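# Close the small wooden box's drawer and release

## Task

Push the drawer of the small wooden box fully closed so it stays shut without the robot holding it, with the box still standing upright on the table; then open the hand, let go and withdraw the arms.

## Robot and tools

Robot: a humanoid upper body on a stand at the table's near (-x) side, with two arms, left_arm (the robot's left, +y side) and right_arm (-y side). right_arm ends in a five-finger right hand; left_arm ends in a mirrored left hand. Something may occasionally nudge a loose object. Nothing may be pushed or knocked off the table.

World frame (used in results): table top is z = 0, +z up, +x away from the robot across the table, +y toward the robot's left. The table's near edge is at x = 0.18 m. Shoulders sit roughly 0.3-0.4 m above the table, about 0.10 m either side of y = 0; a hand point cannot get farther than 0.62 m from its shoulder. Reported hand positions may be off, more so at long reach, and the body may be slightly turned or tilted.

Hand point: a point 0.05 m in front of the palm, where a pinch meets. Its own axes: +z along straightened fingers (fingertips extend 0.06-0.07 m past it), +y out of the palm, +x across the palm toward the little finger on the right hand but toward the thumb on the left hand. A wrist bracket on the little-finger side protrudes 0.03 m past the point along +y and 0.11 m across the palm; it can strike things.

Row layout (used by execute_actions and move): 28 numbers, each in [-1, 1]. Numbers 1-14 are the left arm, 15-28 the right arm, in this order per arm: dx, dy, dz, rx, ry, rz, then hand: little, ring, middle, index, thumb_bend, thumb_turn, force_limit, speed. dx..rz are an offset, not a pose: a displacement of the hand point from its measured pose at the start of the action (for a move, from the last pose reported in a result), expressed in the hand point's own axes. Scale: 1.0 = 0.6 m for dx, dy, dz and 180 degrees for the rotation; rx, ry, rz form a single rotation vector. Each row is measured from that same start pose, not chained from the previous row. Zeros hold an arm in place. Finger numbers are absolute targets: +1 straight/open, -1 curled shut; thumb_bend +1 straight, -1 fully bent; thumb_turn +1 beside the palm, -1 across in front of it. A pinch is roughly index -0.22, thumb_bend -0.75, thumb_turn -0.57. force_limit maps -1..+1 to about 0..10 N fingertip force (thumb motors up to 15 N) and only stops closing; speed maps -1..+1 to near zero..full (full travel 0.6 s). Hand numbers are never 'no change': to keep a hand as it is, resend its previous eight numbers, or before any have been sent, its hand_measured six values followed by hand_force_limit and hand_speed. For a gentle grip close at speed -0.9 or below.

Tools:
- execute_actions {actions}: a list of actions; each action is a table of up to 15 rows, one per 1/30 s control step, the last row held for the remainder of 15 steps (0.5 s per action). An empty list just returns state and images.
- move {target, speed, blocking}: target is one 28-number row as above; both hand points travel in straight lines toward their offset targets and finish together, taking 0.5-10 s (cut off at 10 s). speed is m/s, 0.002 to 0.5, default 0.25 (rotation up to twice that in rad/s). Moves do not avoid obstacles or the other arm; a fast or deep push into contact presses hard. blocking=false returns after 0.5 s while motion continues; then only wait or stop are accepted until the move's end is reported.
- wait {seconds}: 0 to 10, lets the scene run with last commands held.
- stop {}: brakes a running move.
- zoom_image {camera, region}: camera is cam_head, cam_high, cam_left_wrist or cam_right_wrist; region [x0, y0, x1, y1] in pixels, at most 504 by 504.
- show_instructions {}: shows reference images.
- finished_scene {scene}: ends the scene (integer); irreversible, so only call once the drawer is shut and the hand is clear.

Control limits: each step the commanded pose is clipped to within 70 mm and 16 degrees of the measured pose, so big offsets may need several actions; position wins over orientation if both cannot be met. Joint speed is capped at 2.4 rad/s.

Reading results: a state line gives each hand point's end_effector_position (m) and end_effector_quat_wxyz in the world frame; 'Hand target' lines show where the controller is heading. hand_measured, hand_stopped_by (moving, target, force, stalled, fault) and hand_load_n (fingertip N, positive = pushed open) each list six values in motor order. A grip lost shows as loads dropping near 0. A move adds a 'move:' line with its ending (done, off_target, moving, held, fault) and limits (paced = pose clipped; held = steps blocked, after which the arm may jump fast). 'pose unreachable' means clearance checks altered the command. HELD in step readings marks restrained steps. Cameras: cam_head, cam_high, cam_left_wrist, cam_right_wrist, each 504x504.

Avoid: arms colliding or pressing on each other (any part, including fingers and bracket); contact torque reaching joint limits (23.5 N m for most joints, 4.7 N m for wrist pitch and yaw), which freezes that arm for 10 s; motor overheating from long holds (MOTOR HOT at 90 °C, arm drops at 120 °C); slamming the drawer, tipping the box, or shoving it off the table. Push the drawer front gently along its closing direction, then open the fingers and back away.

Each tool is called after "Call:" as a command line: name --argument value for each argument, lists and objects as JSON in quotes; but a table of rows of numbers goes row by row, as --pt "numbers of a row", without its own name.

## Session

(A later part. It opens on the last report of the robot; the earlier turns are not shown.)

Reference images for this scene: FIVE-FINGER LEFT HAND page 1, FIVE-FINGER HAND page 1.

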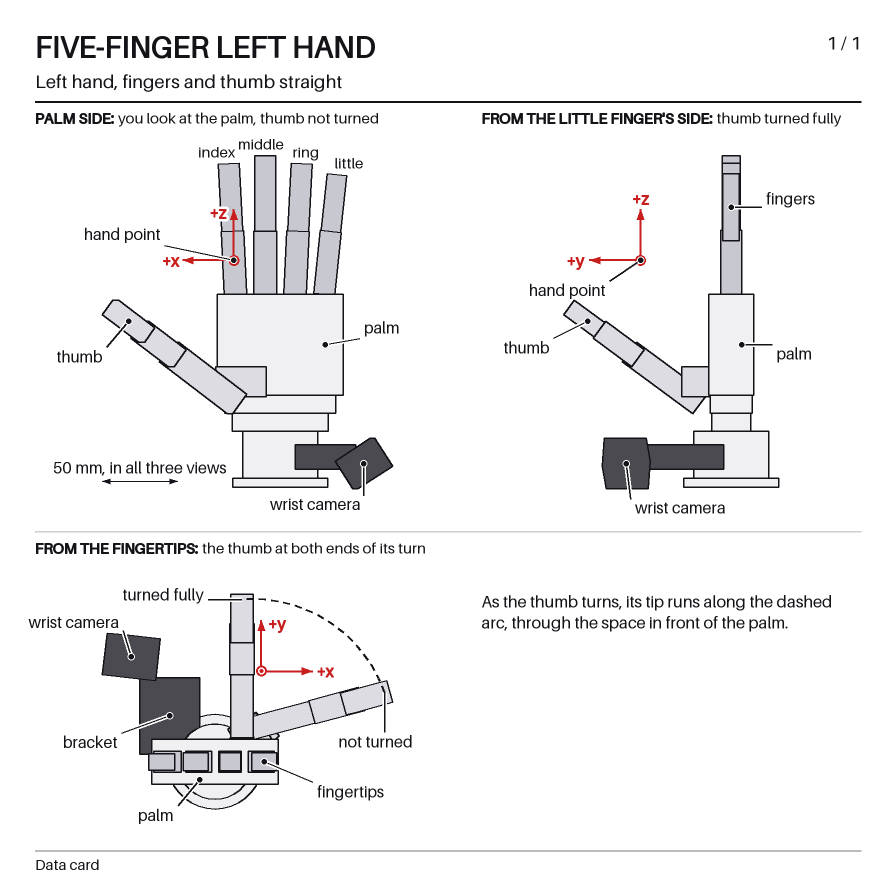

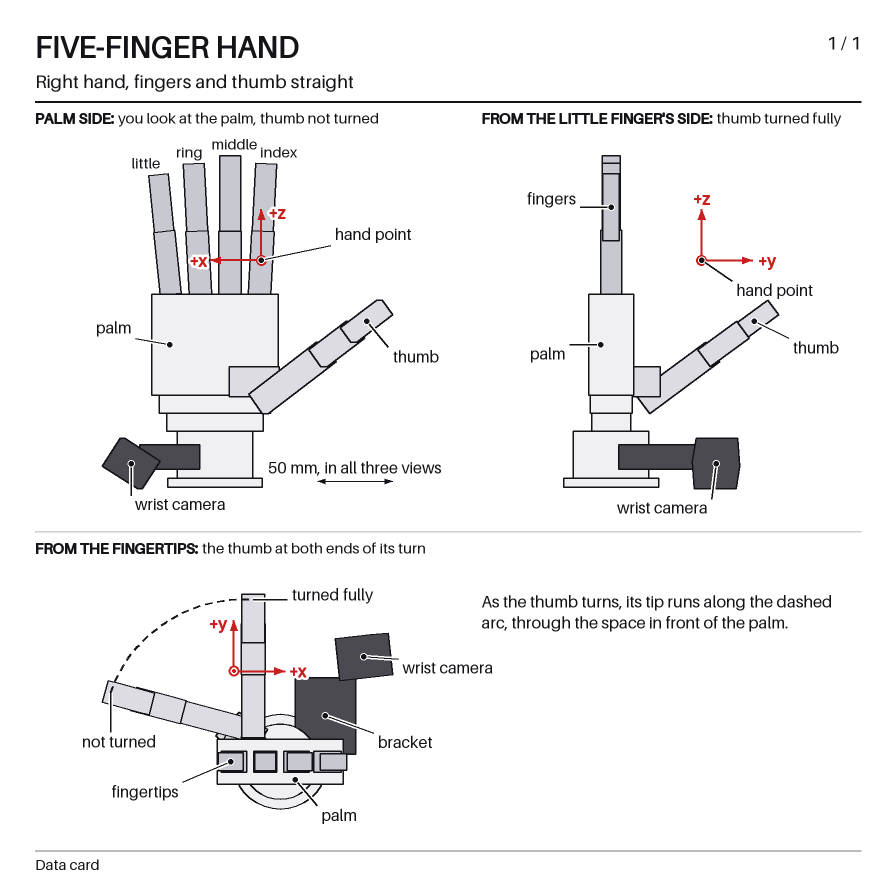

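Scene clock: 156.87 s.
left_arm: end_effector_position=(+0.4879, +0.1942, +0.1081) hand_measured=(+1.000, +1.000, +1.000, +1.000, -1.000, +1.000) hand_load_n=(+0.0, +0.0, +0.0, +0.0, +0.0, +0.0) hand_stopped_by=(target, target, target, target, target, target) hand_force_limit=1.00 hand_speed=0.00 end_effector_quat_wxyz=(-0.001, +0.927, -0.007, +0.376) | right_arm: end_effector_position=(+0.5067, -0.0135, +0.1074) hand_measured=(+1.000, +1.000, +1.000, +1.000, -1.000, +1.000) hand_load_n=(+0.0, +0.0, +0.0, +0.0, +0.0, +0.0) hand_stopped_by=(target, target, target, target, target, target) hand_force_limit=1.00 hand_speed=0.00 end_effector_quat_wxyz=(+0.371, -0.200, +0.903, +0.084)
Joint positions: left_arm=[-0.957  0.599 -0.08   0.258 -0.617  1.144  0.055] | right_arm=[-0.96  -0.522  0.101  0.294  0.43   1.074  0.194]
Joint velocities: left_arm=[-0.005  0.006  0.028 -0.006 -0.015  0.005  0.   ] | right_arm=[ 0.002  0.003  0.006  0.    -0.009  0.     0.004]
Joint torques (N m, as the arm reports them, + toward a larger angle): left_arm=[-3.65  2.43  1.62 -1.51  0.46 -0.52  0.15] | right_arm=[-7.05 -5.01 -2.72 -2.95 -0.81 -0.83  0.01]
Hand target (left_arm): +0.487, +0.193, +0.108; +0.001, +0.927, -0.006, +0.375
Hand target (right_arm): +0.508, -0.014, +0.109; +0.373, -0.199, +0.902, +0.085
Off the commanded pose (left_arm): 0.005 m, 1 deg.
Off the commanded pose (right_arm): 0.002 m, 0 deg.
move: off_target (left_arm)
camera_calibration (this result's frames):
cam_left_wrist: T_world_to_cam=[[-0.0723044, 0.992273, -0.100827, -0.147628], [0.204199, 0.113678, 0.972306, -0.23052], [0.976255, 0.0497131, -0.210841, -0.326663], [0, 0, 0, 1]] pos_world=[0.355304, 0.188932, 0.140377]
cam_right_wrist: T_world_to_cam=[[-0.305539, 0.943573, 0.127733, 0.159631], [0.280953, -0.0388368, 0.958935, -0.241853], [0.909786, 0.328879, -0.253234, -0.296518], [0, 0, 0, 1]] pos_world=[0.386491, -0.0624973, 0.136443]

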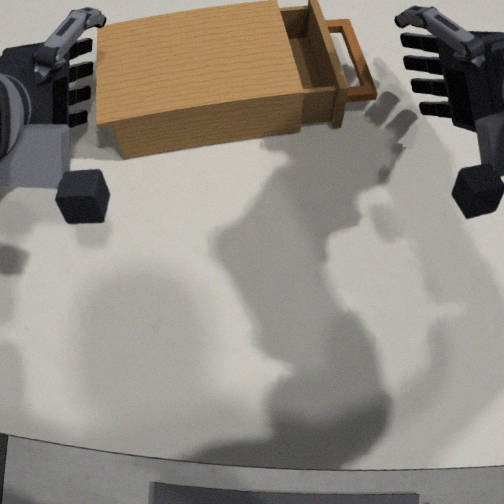

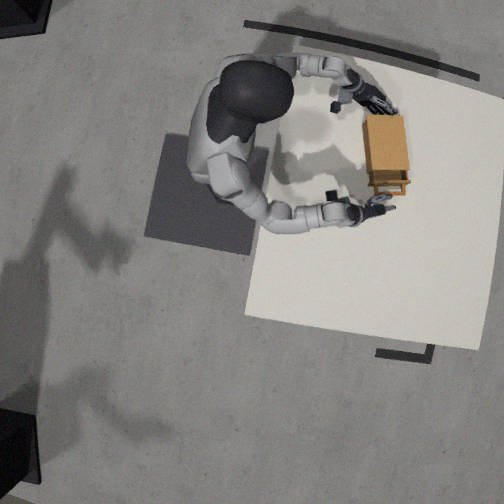

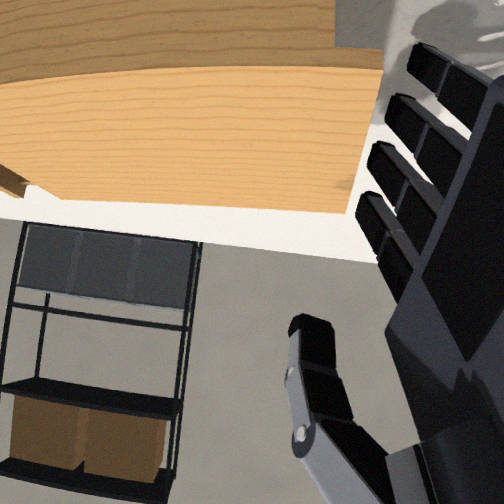

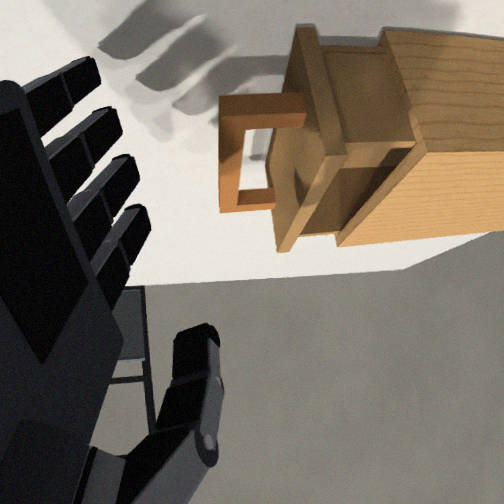

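Call:
move --target '[0,0.065,0,0,0,0,1,1,1,1,-1,1,1,0,-0.026,0.165,0.026,0,0,0,1,1,1,1,-1,1,1,0]' --speed 0.05

Scene clock: 163.53 s.
left_arm: end_effector_position=(+0.4890, +0.1839, +0.1062) hand_measured=(+1.000, +1.000, +1.000, +1.000, -1.000, +1.000) hand_load_n=(+0.0, +0.0, +0.5, +0.0, +0.0, +0.0) hand_stopped_by=(target, target, target, target, target, target) hand_force_limit=1.00 hand_speed=0.00 end_effector_quat_wxyz=(-0.044, +0.926, +0.008, +0.376) | right_arm: end_effector_position=(+0.5011, +0.0451, +0.1017) hand_measured=(+1.000, +1.000, +1.000, +1.000, -1.000, +1.000) hand_load_n=(+0.0, +0.0, +1.0, +0.0, +0.0, +0.0) hand_stopped_by=(target, target, target, target, target, target) hand_force_limit=1.00 hand_speed=0.00 end_effector_quat_wxyz=(+0.378, -0.181, +0.908, +0.021)
Joint positions: left_arm=[-0.946  0.489 -0.041  0.156 -0.6    1.233  0.254] | right_arm=[-1.004 -0.21   0.077  0.185  0.349  1.238 -0.186]
Joint velocities: left_arm=[-0.017 -0.003  0.003  0.002  0.005  0.005  0.   ] | right_arm=[ 0.     0.018 -0.018  0.    -0.025  0.     0.014]
Joint torques (N m, as the arm reports them, + toward a larger angle): left_arm=[-3.88  0.19  0.38 -1.97 -0.33 -0.51 -0.85] | right_arm=[-8.42  2.15 -0.35 -3.98  1.36 -1.07  1.64]
Hand target (left_arm): +0.486, +0.156, +0.108; -0.002, +0.927, -0.008, +0.376
Hand target (right_arm): +0.484, +0.084, +0.110; +0.373, -0.202, +0.902, +0.083
Off the commanded pose (left_arm): 0.029 m, 5 deg.
Off the commanded pose (right_arm): 0.044 m, 8 deg.
move: off_target (left_arm, right_arm)
camera_calibration (this result's frames):
cam_left_wrist: T_world_to_cam=[[-0.131005, 0.990839, -0.0327826, -0.115779], [0.198034, 0.058556, 0.978444, -0.215222], [0.971401, 0.121689, -0.203891, -0.33923], [0, 0, 0, 1]] pos_world=[0.356982, 0.168602, 0.137622]
cam_right_wrist: T_world_to_cam=[[-0.226159, 0.973729, 0.0265331, 0.0724575], [0.251542, 0.0320647, 0.967315, -0.221838], [0.941052, 0.225441, -0.252185, -0.323247], [0, 0, 0, 1]] pos_world=[0.376381, 0.00943229, 0.131147]

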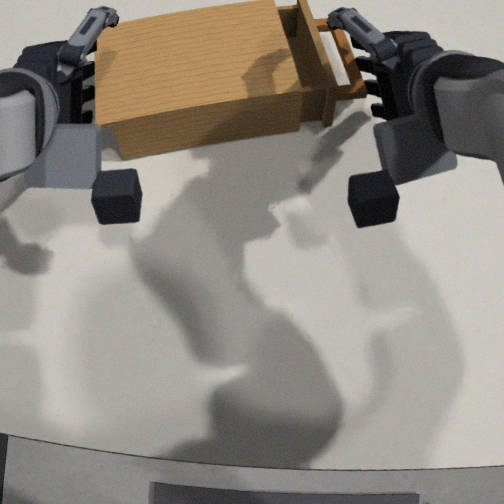

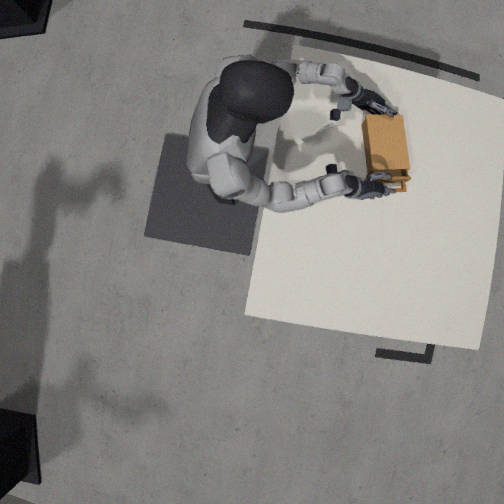

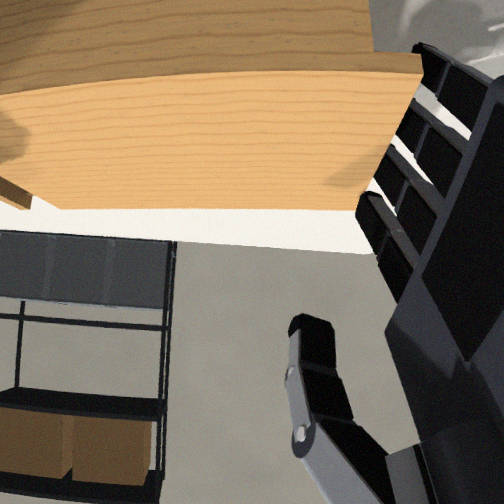

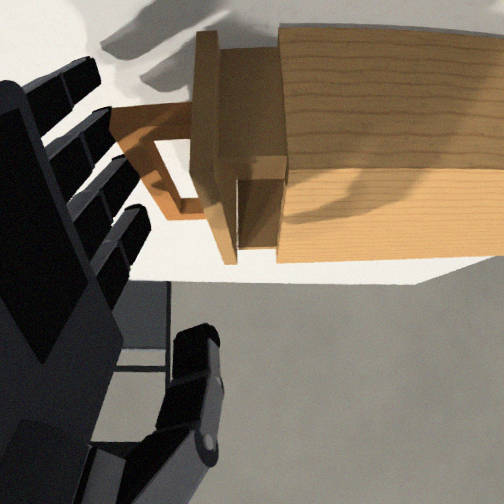

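Call:
move --target '[0,-0.015,0,-0.02,0,0.02,1,1,1,1,-1,1,1,0,0.01,-0.05,-0.02,-0.025,0,-0.025,1,1,1,1,-1,1,1,0]' --speed 0.07

Call:
move --target '[0,0.065,0,0,0,0,1,1,1,1,-1,1,1,0,-0.026,0.15,0.02,0,0,0,1,1,1,1,-1,1,1,0]' --speed 0.06

Scene clock: 168.50 s.
left_arm: end_effector_position=(+0.4889, +0.1915, +0.1069) hand_measured=(+1.000, +1.000, +1.000, +1.000, -1.000, +1.000) hand_load_n=(+0.0, +0.0, +0.0, +0.0, +0.0, +0.0) hand_stopped_by=(target, target, target, target, target, target) hand_force_limit=1.00 hand_speed=0.00 end_effector_quat_wxyz=(-0.025, +0.926, -0.031, +0.374) | right_arm: end_effector_position=(+0.5001, +0.0124, +0.1095) hand_measured=(+1.000, +1.000, +1.000, +1.000, -1.000, +1.000) hand_load_n=(+0.0, +0.0, +0.0, +0.0, +0.0, +0.0) hand_stopped_by=(target, target, target, target, target, target) hand_force_limit=1.00 hand_speed=0.00 end_effector_quat_wxyz=(+0.372, -0.229, +0.899, +0.040)
Joint positions: left_arm=[-0.981  0.607 -0.135  0.254 -0.596  1.147  0.061] | right_arm=[-0.996 -0.427  0.133  0.184  0.359  1.208  0.083]
Joint velocities: left_arm=[ 0.006  0.008 -0.003  0.     0.009 -0.001  0.   ] | right_arm=[-0.009 -0.003  0.003 -0.011 -0.009  0.     0.006]
Joint torques (N m, as the arm reports them, + toward a larger angle): left_arm=[-3.97  2.77  1.23 -1.04  0.68 -0.69  0.03] | right_arm=[-6.75 -3.92 -2.16 -3.17 -0.85 -0.83 -0.05]
Hand target (left_arm): +0.489, +0.192, +0.107; -0.026, +0.926, -0.032, +0.375
Hand target (right_arm): +0.499, +0.013, +0.108; +0.370, -0.230, +0.899, +0.042
Off the commanded pose (left_arm): 0.001 m, 0 deg.
Off the commanded pose (right_arm): 0.001 m, 0 deg.
move: done
camera_calibration (this result's frames):
cam_left_wrist: T_world_to_cam=[[-0.0448863, 0.998241, -0.0387226, -0.166173], [0.208784, 0.0472796, 0.976818, -0.219281], [0.976931, 0.0357611, -0.21054, -0.325491], [0, 0, 0, 1]] pos_world=[0.356306, 0.187888, 0.139234]
cam_right_wrist: T_world_to_cam=[[-0.327153, 0.944625, 0.0255681, 0.154904], [0.255061, 0.0622183, 0.964921, -0.229909], [0.909898, 0.322198, -0.261292, -0.297598], [0, 0, 0, 1]] pos_world=[0.380102, -0.0361361, 0.140123]

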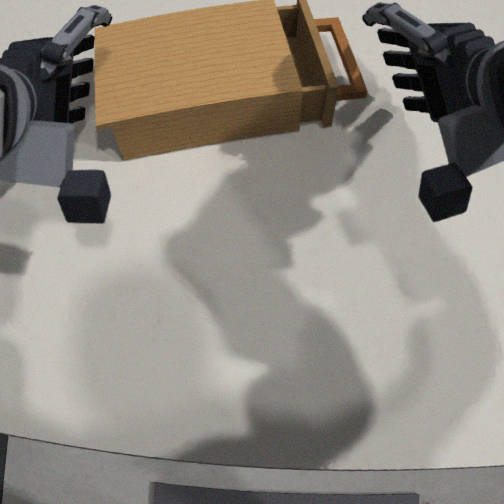

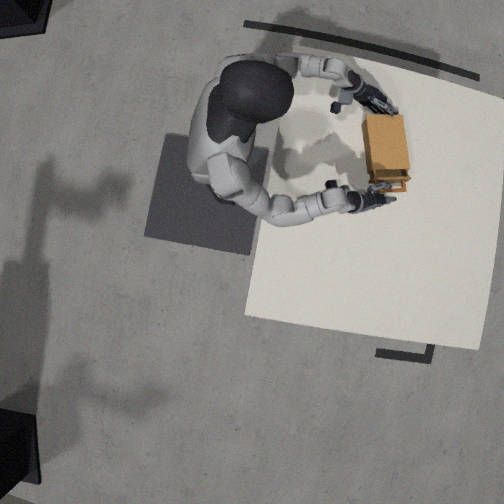

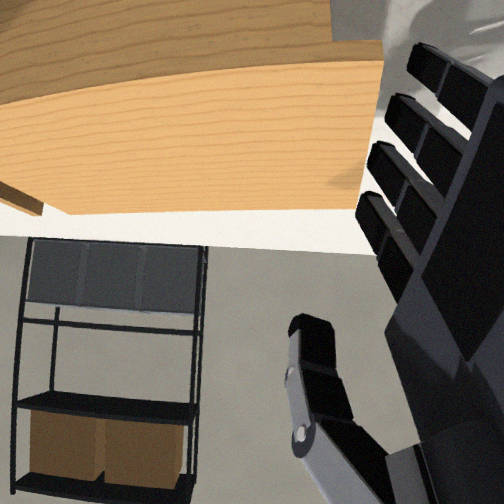

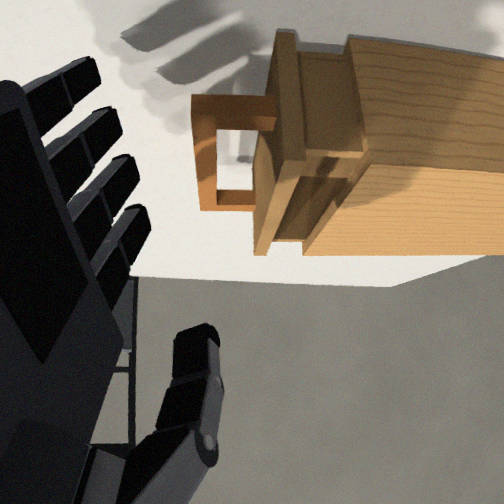

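Scene clock: 170.30 s.
left_arm: end_effector_position=(+0.4893, +0.1843, +0.1032) hand_measured=(+1.000, +1.000, +1.000, +1.000, -1.000, +1.000) hand_load_n=(+0.0, +0.0, +0.5, +0.0, +0.0, +0.0) hand_stopped_by=(target, target, target, target, target, target) hand_force_limit=1.00 hand_speed=0.00 end_effector_quat_wxyz=(-0.072, +0.925, -0.015, +0.373) | right_arm: end_effector_position=(+0.4988, +0.0539, +0.0998) hand_measured=(+1.000, +1.000, +1.000, +1.000, -1.000, +1.000) hand_load_n=(+0.0, +0.0, +1.0, +0.0, +0.0, +0.0) hand_stopped_by=(target, target, target, target, target, target) hand_force_limit=1.00 hand_speed=0.00 end_effector_quat_wxyz=(+0.381, -0.203, +0.902, -0.033)
Joint positions: left_arm=[-0.963  0.501 -0.097  0.159 -0.574  1.233  0.259] | right_arm=[-1.038 -0.135  0.118  0.174  0.24   1.3   -0.246]
Joint velocities: left_arm=[-0.002 -0.006 -0.009  0.009  0.021  0.01   0.   ] | right_arm=[ 0.005  0.021 -0.009  0.005 -0.048  0.     0.025]
Joint torques (N m, as the arm reports them, + toward a larger angle): left_arm=[-3.97 -0.08  0.46 -2.05 -0.28 -0.54 -0.89] | right_arm=[-8.14  3.47 -0.1  -3.96  1.67 -1.2   1.78]
Hand target (left_arm): +0.486, +0.154, +0.105; -0.026, +0.927, -0.032, +0.374
Hand target (right_arm): +0.477, +0.099, +0.106; +0.374, -0.230, +0.898, +0.039
Off the commanded pose (left_arm): 0.032 m, 6 deg.
Off the commanded pose (right_arm): 0.052 m, 9 deg.
move: off_target (left_arm, right_arm)
camera_calibration (this result's frames):
cam_left_wrist: T_world_to_cam=[[-0.109306, 0.993354, 0.0360608, -0.134397], [0.204469, -0.0130328, 0.978786, -0.202372], [0.972751, 0.11436, -0.201685, -0.339783], [0, 0, 0, 1]] pos_world=[0.357213, 0.169724, 0.134396]
cam_right_wrist: T_world_to_cam=[[-0.226916, 0.969543, -0.0921755, 0.0759309], [0.222099, 0.143666, 0.964382, -0.210738], [0.948252, 0.198362, -0.247934, -0.326131], [0, 0, 0, 1]] pos_world=[0.373289, 0.0213495, 0.129372]

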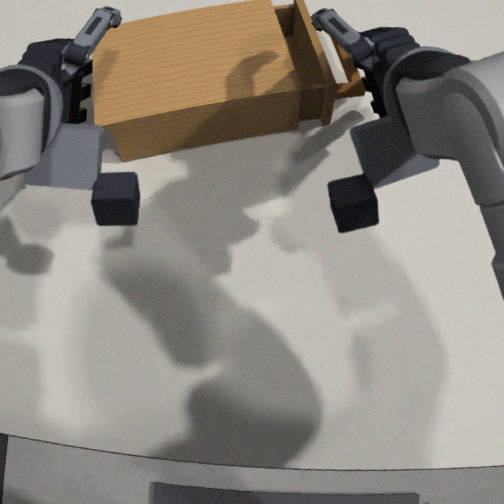

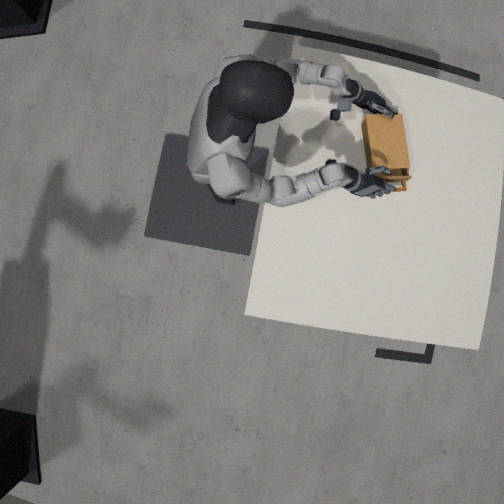

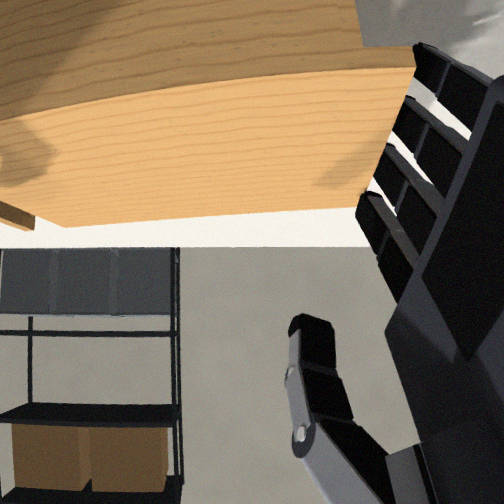

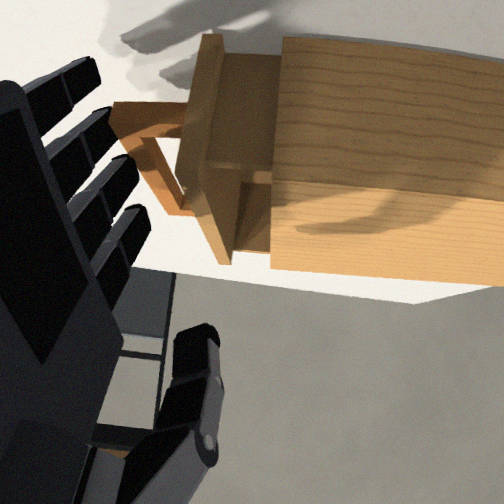

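Call:
move --target '[0,-0.015,-0.005,-0.025,0,0.025,1,1,1,1,-1,1,1,0,0.026,-0.065,-0.006,-0.067,-0.01,0.03,1,1,1,1,-1,1,1,0]' --speed 0.07

Call:
move --target '[0,0.065,0,0,0,0,1,1,1,1,-1,1,1,0,-0.035,0.16,0.02,0,0,0,1,1,1,1,-1,1,1,0]' --speed 0.06

Scene clock: 185.30 s.
left_arm: end_effector_position=(+0.4875, +0.1914, +0.1067) hand_measured=(+1.000, +1.000, +1.000, +1.000, -1.000, +1.000) hand_load_n=(+0.0, +0.0, +0.0, +0.0, +0.0, +0.0) hand_stopped_by=(target, target, target, target, target, target) hand_force_limit=1.00 hand_speed=0.00 end_effector_quat_wxyz=(-0.048, +0.926, -0.064, +0.370) | right_arm: end_effector_position=(+0.5002, +0.0127, +0.1001) hand_measured=(+1.000, +1.000, +1.000, +1.000, -1.000, +1.000) hand_load_n=(+0.0, +0.0, +0.0, +0.0, +0.0, +0.0) hand_stopped_by=(target, target, target, target, target, target) hand_force_limit=1.00 hand_speed=0.00 end_effector_quat_wxyz=(+0.373, -0.200, +0.903, +0.081)
Joint positions: left_arm=[-1.007  0.638 -0.202  0.247 -0.572  1.154  0.036] | right_arm=[-0.945 -0.382  0.059  0.239  0.316  1.121  0.152]
Joint velocities: left_arm=[-0.011  0.002  0.011  0.008 -0.003 -0.001  0.   ] | right_arm=[ 0.005 -0.002  0.011  0.003  0.006  0.     0.008]
Joint torques (N m, as the arm reports them, + toward a larger angle): left_arm=[-4.01  2.79  1.42 -1.14  0.73 -0.68  0.06] | right_arm=[-6.45 -4.13 -2.23 -3.27 -0.49 -0.84  0.04]
Hand target (left_arm): +0.488, +0.192, +0.107; -0.050, +0.925, -0.065, +0.371
Hand target (right_arm): +0.500, +0.012, +0.099; +0.371, -0.199, +0.903, +0.084
Off the commanded pose (left_arm): 0.001 m, 0 deg.
Off the commanded pose (right_arm): 0.001 m, 0 deg.
move: done
camera_calibration (this result's frames):
cam_left_wrist: T_world_to_cam=[[-0.00116952, 0.999549, 0.0300167, -0.195082], [0.216641, -0.0290506, 0.975819, -0.207898], [0.976251, 0.00764407, -0.216509, -0.317822], [0, 0, 0, 1]] pos_world=[0.355085, 0.191384, 0.139915]
cam_right_wrist: T_world_to_cam=[[-0.303608, 0.944832, 0.122944, 0.133324], [0.277246, -0.0358459, 0.96013, -0.230248], [0.911568, 0.325589, -0.251068, -0.302121], [0, 0, 0, 1]] pos_world=[0.379718, -0.035855, 0.128824]

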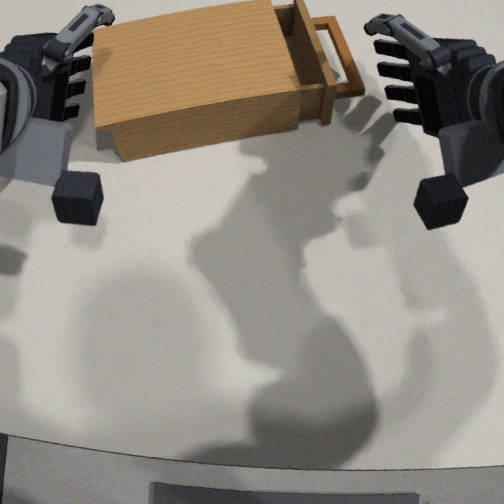

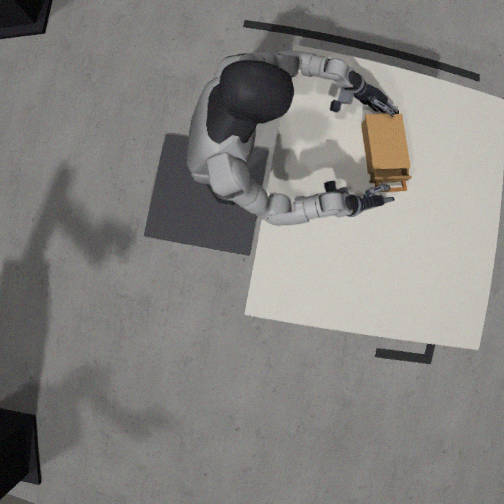

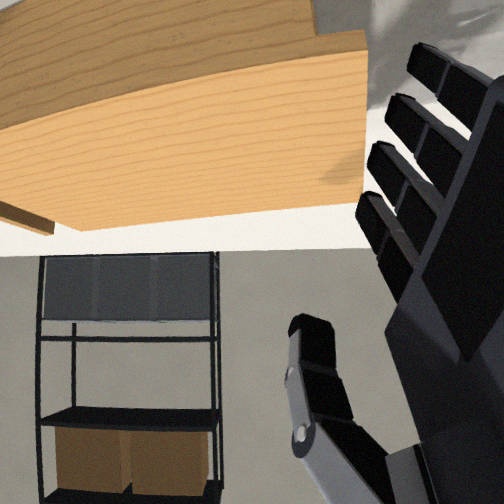

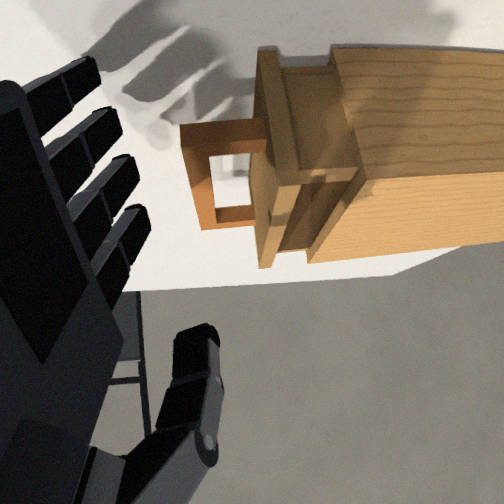

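Scene clock: 187.30 s.
left_arm: end_effector_position=(+0.4867, +0.1900, +0.1013) hand_measured=(+1.000, +1.000, +1.000, +1.000, -1.000, +1.000) hand_load_n=(+0.0, +0.0, +1.0, +0.0, +0.0, +0.0) hand_stopped_by=(target, target, target, target, target, target) hand_force_limit=1.00 hand_speed=0.00 end_effector_quat_wxyz=(-0.103, +0.923, -0.045, +0.368) | right_arm: end_effector_position=(+0.4960, +0.0673, +0.0969) hand_measured=(+1.000, +1.000, +1.000, +1.000, -1.000, +1.000) hand_load_n=(+0.0, +0.0, +1.0, +0.0, +0.0, +0.0) hand_stopped_by=(target, target, target, target, target, target) hand_force_limit=1.00 hand_speed=0.00 end_effector_quat_wxyz=(+0.374, -0.179, +0.910, +0.017)
Joint positions: left_arm=[-0.978  0.536 -0.156  0.147 -0.538  1.252  0.236] | right_arm=[-1.021 -0.076  0.042  0.209  0.203  1.25  -0.183]
Joint velocities: left_arm=[-0.003  0.005  0.    -0.017  0.018  0.012  0.   ] | right_arm=[-0.008  0.     0.005  0.026 -0.032 -0.012  0.02 ]
Joint torques (N m, as the arm reports them, + toward a larger angle): left_arm=[-3.88 -0.24  0.41 -2.04 -0.49 -0.65 -1.06] | right_arm=[-8.71  2.87 -0.07 -3.76  1.43 -1.4   1.59]
Hand target (left_arm): +0.483, +0.155, +0.102; -0.049, +0.926, -0.065, +0.369
Hand target (right_arm): +0.480, +0.107, +0.109; +0.374, -0.201, +0.902, +0.080
Off the commanded pose (left_arm): 0.037 m, 7 deg.
Off the commanded pose (right_arm): 0.046 m, 8 deg.
move: off_target (left_arm, right_arm)
camera_calibration (this result's frames):
cam_left_wrist: T_world_to_cam=[[-0.077213, 0.990044, 0.117692, -0.163548], [0.215246, -0.0987077, 0.971558, -0.188172], [0.973503, 0.10035, -0.205482, -0.33557], [0, 0, 0, 1]] pos_world=[0.354554, 0.17702, 0.133114]
cam_right_wrist: T_world_to_cam=[[-0.220351, 0.975205, 0.0205137, 0.0474549], [0.258668, 0.0381435, 0.965213, -0.220282], [0.940498, 0.217992, -0.260659, -0.323045], [0, 0, 0, 1]] pos_world=[0.37126, 0.0325454, 0.127441]

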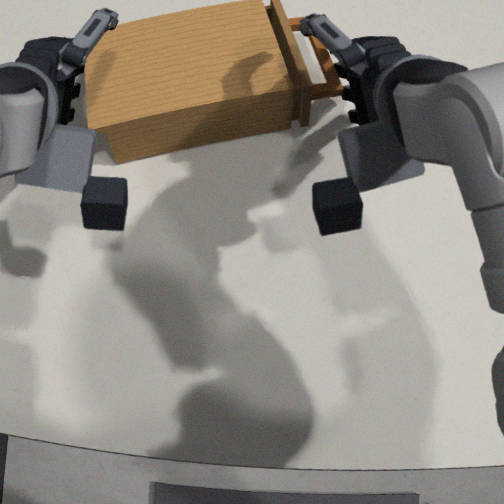

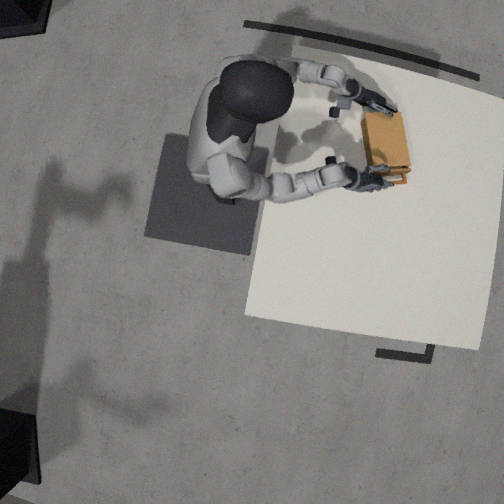

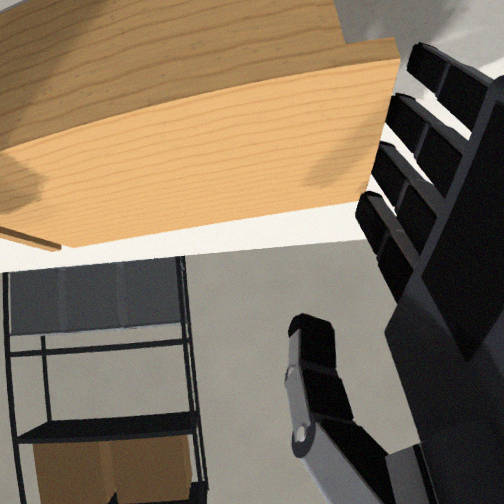

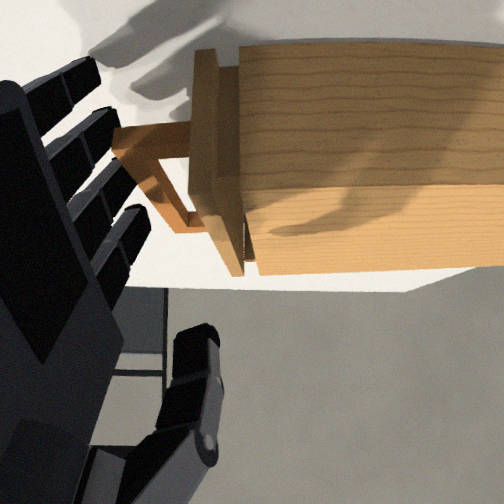

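Call:
move --target '[0,-0.01,0,-0.03,0,0.03,1,1,1,1,-1,1,1,0,0.015,-0.05,-0.01,-0.03,0,-0.03,1,1,1,1,-1,1,1,0]' --speed 0.07

Call:
move --target '[0,0.1,0,0,0,0,1,1,1,1,-1,1,1,0,-0.03,0.12,0.015,0,0,0,1,1,1,1,-1,1,1,0]' --speed 0.06

Scene clock: 196.40 s.
left_arm: end_effector_position=(+0.4868, +0.1960, +0.1017) hand_measured=(+1.000, +1.000, +1.000, +1.000, -1.000, +1.000) hand_load_n=(+0.0, +0.0, +0.0, +0.0, +0.0, +0.0) hand_stopped_by=(target, target, target, target, target, target) hand_force_limit=1.00 hand_speed=0.00 end_effector_quat_wxyz=(-0.077, +0.925, -0.103, +0.359) | right_arm: end_effector_position=(+0.4971, +0.0347, +0.0985) hand_measured=(+1.000, +1.000, +1.000, +1.000, -1.000, +1.000) hand_load_n=(+0.0, +0.0, +0.0, +0.0, +0.0, +0.0) hand_stopped_by=(target, target, target, target, target, target) hand_force_limit=1.00 hand_speed=0.00 end_effector_quat_wxyz=(+0.367, -0.237, +0.899, +0.041)
Joint positions: left_arm=[-1.05   0.676 -0.298  0.282 -0.528  1.137 -0.018] | right_arm=[-1.013 -0.308  0.121  0.232  0.216  1.198  0.116]
Joint velocities: left_arm=[ 0.     0.02   0.    -0.008 -0.015 -0.005  0.   ] | right_arm=[ 0.009  0.     0.015  0.003 -0.005 -0.001  0.011]
Joint torques (N m, as the arm reports them, + toward a larger angle): left_arm=[-4.18  2.59  1.44 -1.16  0.77 -0.72  0.04] | right_arm=[-6.89 -3.48 -1.72 -3.16 -0.9  -0.84  0.  ]
Hand target (left_arm): +0.488, +0.195, +0.103; -0.076, +0.923, -0.105, +0.361
Hand target (right_arm): +0.496, +0.035, +0.097; +0.365, -0.238, +0.899, +0.042
Off the commanded pose (left_arm): 0.001 m, 0 deg.
Off the commanded pose (right_arm): 0.001 m, 0 deg.
move: done
camera_calibration (this result's frames):
cam_left_wrist: T_world_to_cam=[[0.0488138, 0.992432, 0.112674, -0.230827], [0.232656, -0.121003, 0.965002, -0.191381], [0.971333, -0.0208913, -0.236802, -0.308254], [0, 0, 0, 1]] pos_world=[0.35521, 0.199483, 0.137696]
cam_right_wrist: T_world_to_cam=[[-0.341861, 0.939514, 0.0210862, 0.14099], [0.262993, 0.0741057, 0.961948, -0.223968], [0.9022, 0.334398, -0.272419, -0.300426], [0, 0, 0, 1]] pos_world=[0.378145, -0.0154024, 0.13063]

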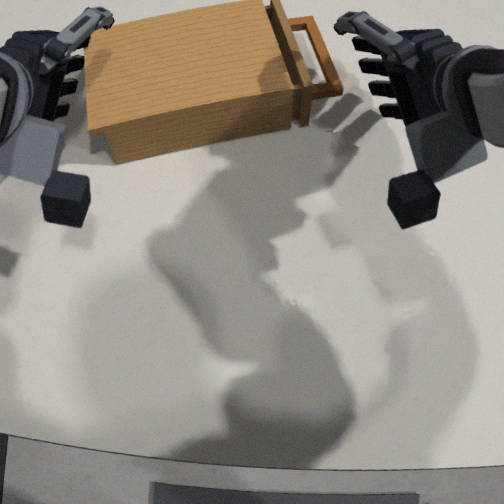

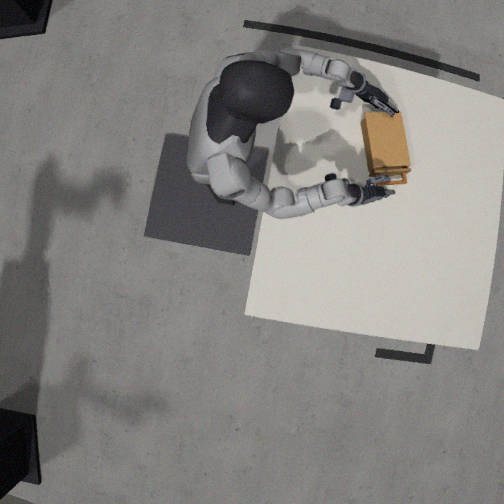

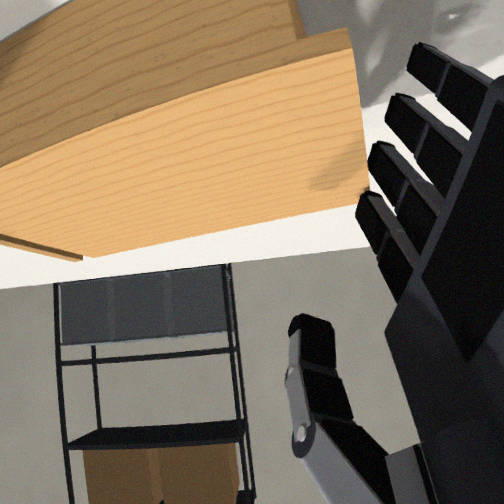

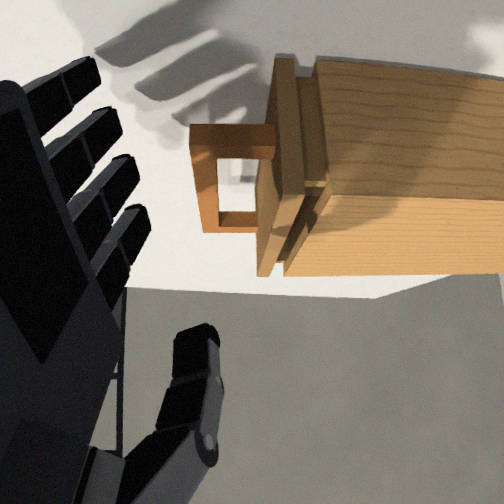

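Scene clock: 197.93 s.
left_arm: end_effector_position=(+0.4840, +0.1853, +0.0928) hand_measured=(+1.000, +1.000, +1.000, +1.000, -1.000, +1.000) hand_load_n=(+0.0, +0.0, +1.0, +0.0, +0.0, +0.0) hand_stopped_by=(target, target, target, target, target, target) hand_force_limit=1.00 hand_speed=0.00 end_effector_quat_wxyz=(-0.147, +0.919, -0.078, +0.358) | right_arm: end_effector_position=(+0.4983, +0.0677, +0.0925) hand_measured=(+1.000, +1.000, +1.000, +1.000, -1.000, +1.000) hand_load_n=(+0.0, +0.0, +1.0, +0.0, +0.0, +0.0) hand_stopped_by=(target, target, target, target, target, target) hand_force_limit=1.00 hand_speed=0.00 end_effector_quat_wxyz=(+0.371, -0.216, +0.903, -0.020)
Joint positions: left_arm=[-0.99   0.511 -0.225  0.127 -0.474  1.284  0.266] | right_arm=[-1.069 -0.086  0.105  0.269  0.129  1.256 -0.143]
Joint velocities: left_arm=[ 0.012 -0.031  0.012 -0.005  0.048  0.017  0.   ] | right_arm=[-0.005  0.017  0.     0.003 -0.028  0.     0.   ]
Joint torques (N m, as the arm reports them, + toward a larger angle): left_arm=[-3.68 -1.21  0.08 -2.01 -0.67 -0.61 -1.32] | right_arm=[-8.24  2.85 -0.18 -3.69  1.22 -1.24  1.47]
Hand target (left_arm): +0.477, +0.141, +0.090; -0.079, +0.925, -0.104, +0.358
Hand target (right_arm): +0.480, +0.106, +0.099; +0.367, -0.238, +0.898, +0.040
Off the commanded pose (left_arm): 0.048 m, 8 deg.
Off the commanded pose (right_arm): 0.044 m, 7 deg.
move: off_target (left_arm, right_arm)
camera_calibration (this result's frames):
cam_left_wrist: T_world_to_cam=[[-0.0474056, 0.973529, 0.223592, -0.179322], [0.227159, -0.207472, 0.951501, -0.163553], [0.972703, 0.0958975, -0.21131, -0.332423], [0, 0, 0, 1]] pos_world=[0.352001, 0.172521, 0.125472]
cam_right_wrist: T_world_to_cam=[[-0.260873, 0.962355, -0.0762757, 0.0777186], [0.240501, 0.141308, 0.960308, -0.214177], [0.934935, 0.232174, -0.268311, -0.323966], [0, 0, 0, 1]] pos_world=[0.374672, 0.0306886, 0.12468]

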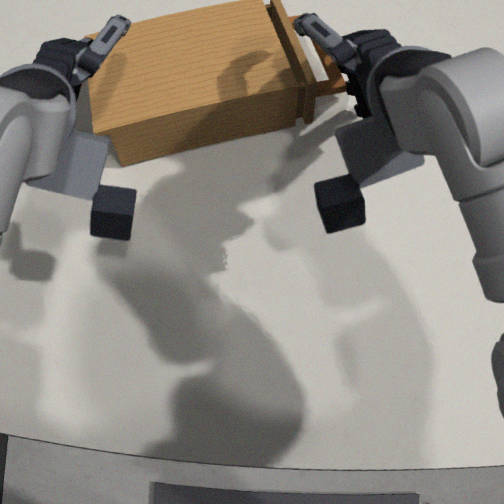

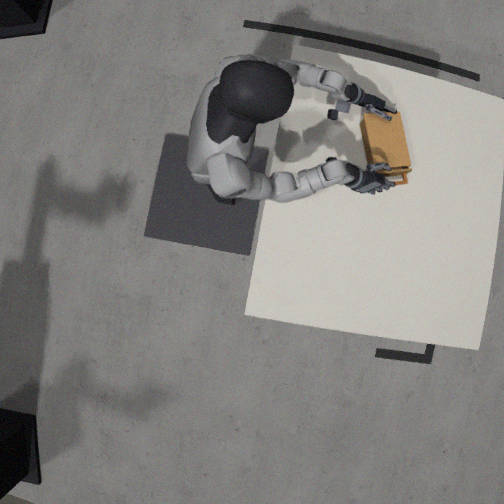

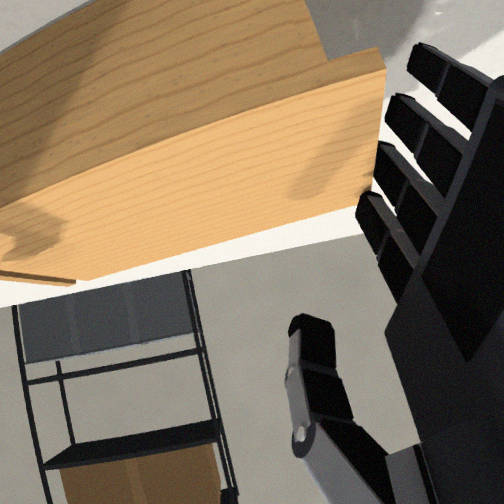

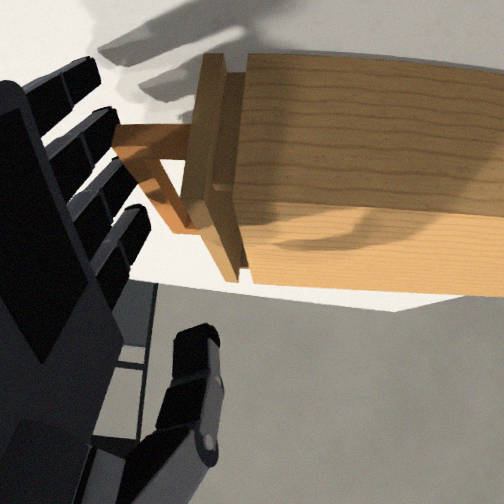

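Call:
move --target '[0.021,-0.032,0.003,-0.068,0.013,-0.082,1,1,1,1,-1,1,1,0,0.015,-0.065,-0.015,-0.055,-0.016,0.033,1,1,1,1,-1,1,1,0]' --speed 0.07

Call:
move --target '[0,0.09,0,0,0,0,1,1,1,1,-1,1,1,0,-0.035,0.14,0.02,0,0,0,1,1,1,1,-1,1,1,0]' --speed 0.06

Scene clock: 218.60 s.
left_arm: end_effector_position=(+0.4981, +0.2022, +0.1090) hand_measured=(+1.000, +1.000, +1.000, +1.000, -1.000, +1.000) hand_load_n=(+0.0, +0.0, +0.0, +0.0, +0.0, +0.0) hand_stopped_by=(target, target, target, target, target, target) hand_force_limit=1.00 hand_speed=0.00 end_effector_quat_wxyz=(-0.004, +0.922, -0.000, +0.387) | right_arm: end_effector_position=(+0.5015, +0.0285, +0.1007) hand_measured=(+1.000, +1.000, +1.000, +1.000, -1.000, +1.000) hand_load_n=(+0.0, +0.0, +0.0, +0.0, +0.0, +0.0) hand_stopped_by=(target, target, target, target, target, target) hand_force_limit=1.00 hand_speed=0.00 end_effector_quat_wxyz=(+0.375, -0.201, +0.901, +0.082)
Joint positions: left_arm=[-0.984  0.57  -0.053  0.337 -0.503  1.09  -0.027] | right_arm=[-0.972 -0.287  0.02   0.253  0.184  1.137  0.186]
Joint velocities: left_arm=[ 0.     0.006  0.009  0.011  0.02   0.    -0.004] | right_arm=[ 0.    -0.005  0.008  0.008  0.009  0.     0.007]
Joint torques (N m, as the arm reports them, + toward a larger angle): left_arm=[-3.68  2.37  1.12 -1.07  0.39 -0.5  -0.15] | right_arm=[-6.85 -3.62 -1.97 -3.25 -0.63 -0.83  0.06]
Hand target (left_arm): +0.496, +0.199, +0.105; +0.004, +0.925, -0.000, +0.380
Hand target (right_arm): +0.501, +0.028, +0.100; +0.374, -0.200, +0.902, +0.084
Off the commanded pose (left_arm): 0.005 m, 1 deg.
Off the commanded pose (right_arm): 0.001 m, 0 deg.
move: off_target (left_arm)
camera_calibration (this result's frames):
cam_left_wrist: T_world_to_cam=[[-0.0836679, 0.991121, -0.103342, -0.148568], [0.179614, 0.117007, 0.976754, -0.223363], [0.980173, 0.0631612, -0.187809, -0.344054], [0, 0, 0, 1]] pos_world=[0.364922, 0.195115, 0.138201]
cam_right_wrist: T_world_to_cam=[[-0.307104, 0.943899, 0.121417, 0.120632], [0.273016, -0.0348382, 0.961379, -0.228614], [0.911674, 0.328392, -0.247, -0.30884], [0, 0, 0, 1]] pos_world=[0.381023, -0.0204087, 0.128854]

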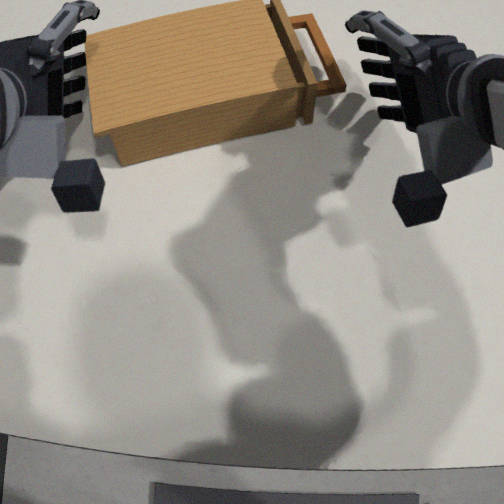

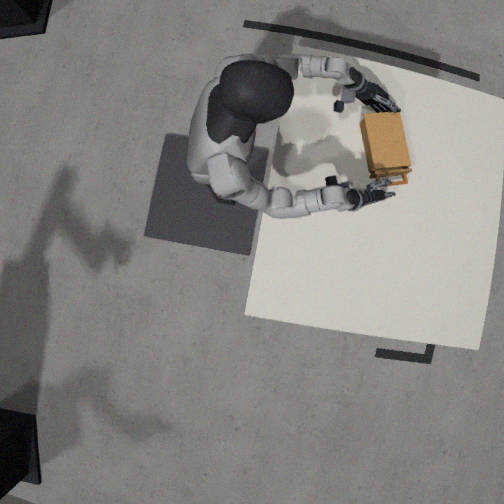

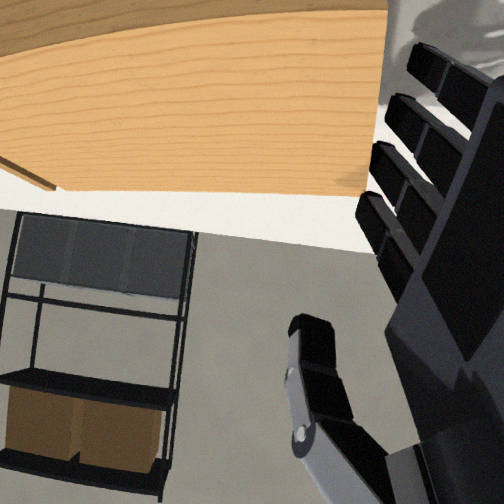

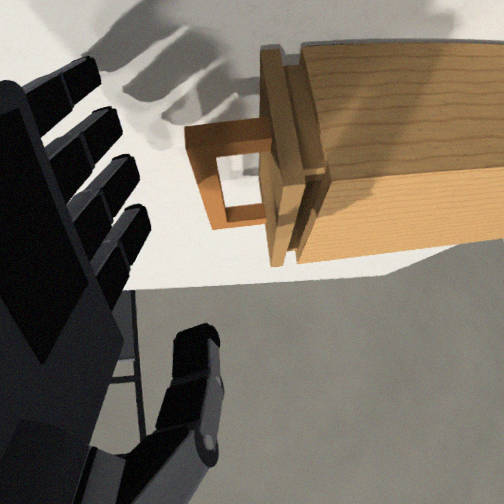

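Scene clock: 220.30 s.
left_arm: end_effector_position=(+0.4978, +0.1931, +0.1035) hand_measured=(+1.000, +1.000, +1.000, +1.000, -1.000, +1.000) hand_load_n=(+0.0, +0.0, +1.0, +0.0, +0.0, +0.0) hand_stopped_by=(target, target, target, target, target, target) hand_force_limit=1.00 hand_speed=0.00 end_effector_quat_wxyz=(-0.070, +0.922, +0.022, +0.381) | right_arm: end_effector_position=(+0.5039, +0.0656, +0.0963) hand_measured=(+1.000, +1.000, +1.000, +1.000, -1.000, +1.000) hand_load_n=(+0.0, +0.5, +0.5, +0.0, +0.0, +0.0) hand_stopped_by=(target, target, target, target, target, target) hand_force_limit=1.00 hand_speed=0.00 end_effector_quat_wxyz=(+0.376, -0.178, +0.909, +0.010)
Joint positions: left_arm=[-0.962  0.425 -0.004  0.193 -0.451  1.216  0.227] | right_arm=[-1.051 -0.05   0.01   0.27   0.095  1.222 -0.116]
Joint velocities: left_arm=[ 0.002 -0.037  0.002 -0.002  0.04   0.016  0.   ] | right_arm=[ 0.     0.     0.02   0.002  0.     0.    -0.001]
Joint torques (N m, as the arm reports them, + toward a larger angle): left_arm=[-4.31 -0.96 -0.26 -2.27 -0.78 -0.6  -1.37] | right_arm=[-8.99  3.46  0.45 -4.03  2.03 -1.35  1.52]
Hand target (left_arm): +0.496, +0.150, +0.109; -0.005, +0.923, -0.002, +0.386
Hand target (right_arm): +0.485, +0.111, +0.110; +0.375, -0.203, +0.901, +0.081
Off the commanded pose (left_arm): 0.045 m, 8 deg.
Off the commanded pose (right_arm): 0.053 m, 9 deg.
joint sent to its limit (right arm) — the command would take joint 2 (shoulder roll) past its upper limit, so that joint was sent only as far as its limit.
move: off_target (left_arm, right_arm)
camera_calibration (this result's frames):
cam_left_wrist: T_world_to_cam=[[-0.175991, 0.98439, 0.00156384, -0.103754], [0.182264, 0.0310242, 0.98276, -0.202202], [0.967371, 0.173242, -0.184879, -0.359404], [0, 0, 0, 1]] pos_world=[0.366271, 0.170671, 0.132433]
cam_right_wrist: T_world_to_cam=[[-0.213669, 0.976871, 0.00824175, 0.0485177], [0.253144, 0.0472172, 0.966276, -0.219592], [0.943538, 0.208549, -0.257378, -0.3315], [0, 0, 0, 1]] pos_world=[0.378738, 0.032107, 0.126466]

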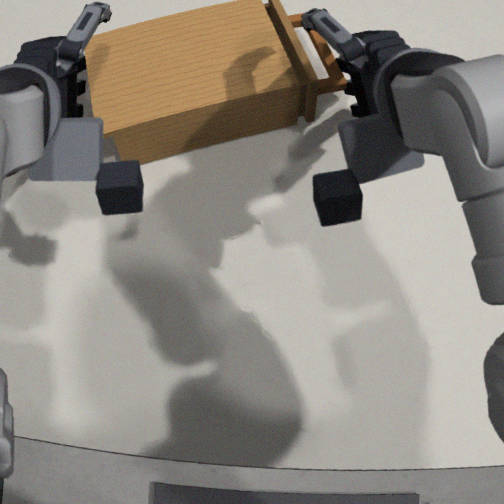

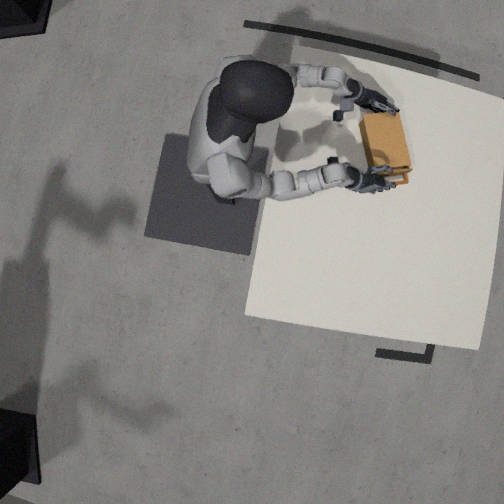

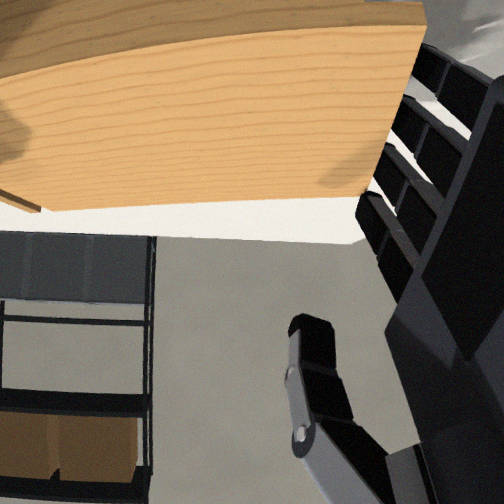

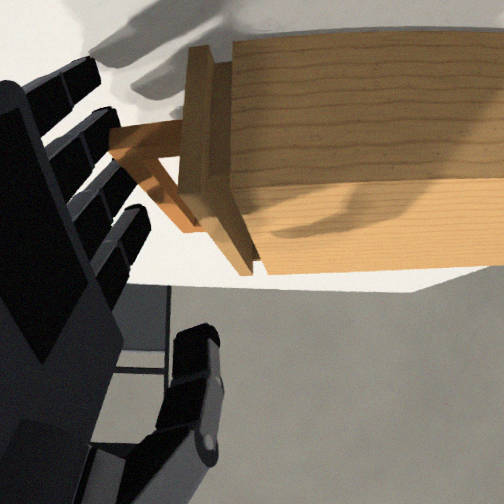

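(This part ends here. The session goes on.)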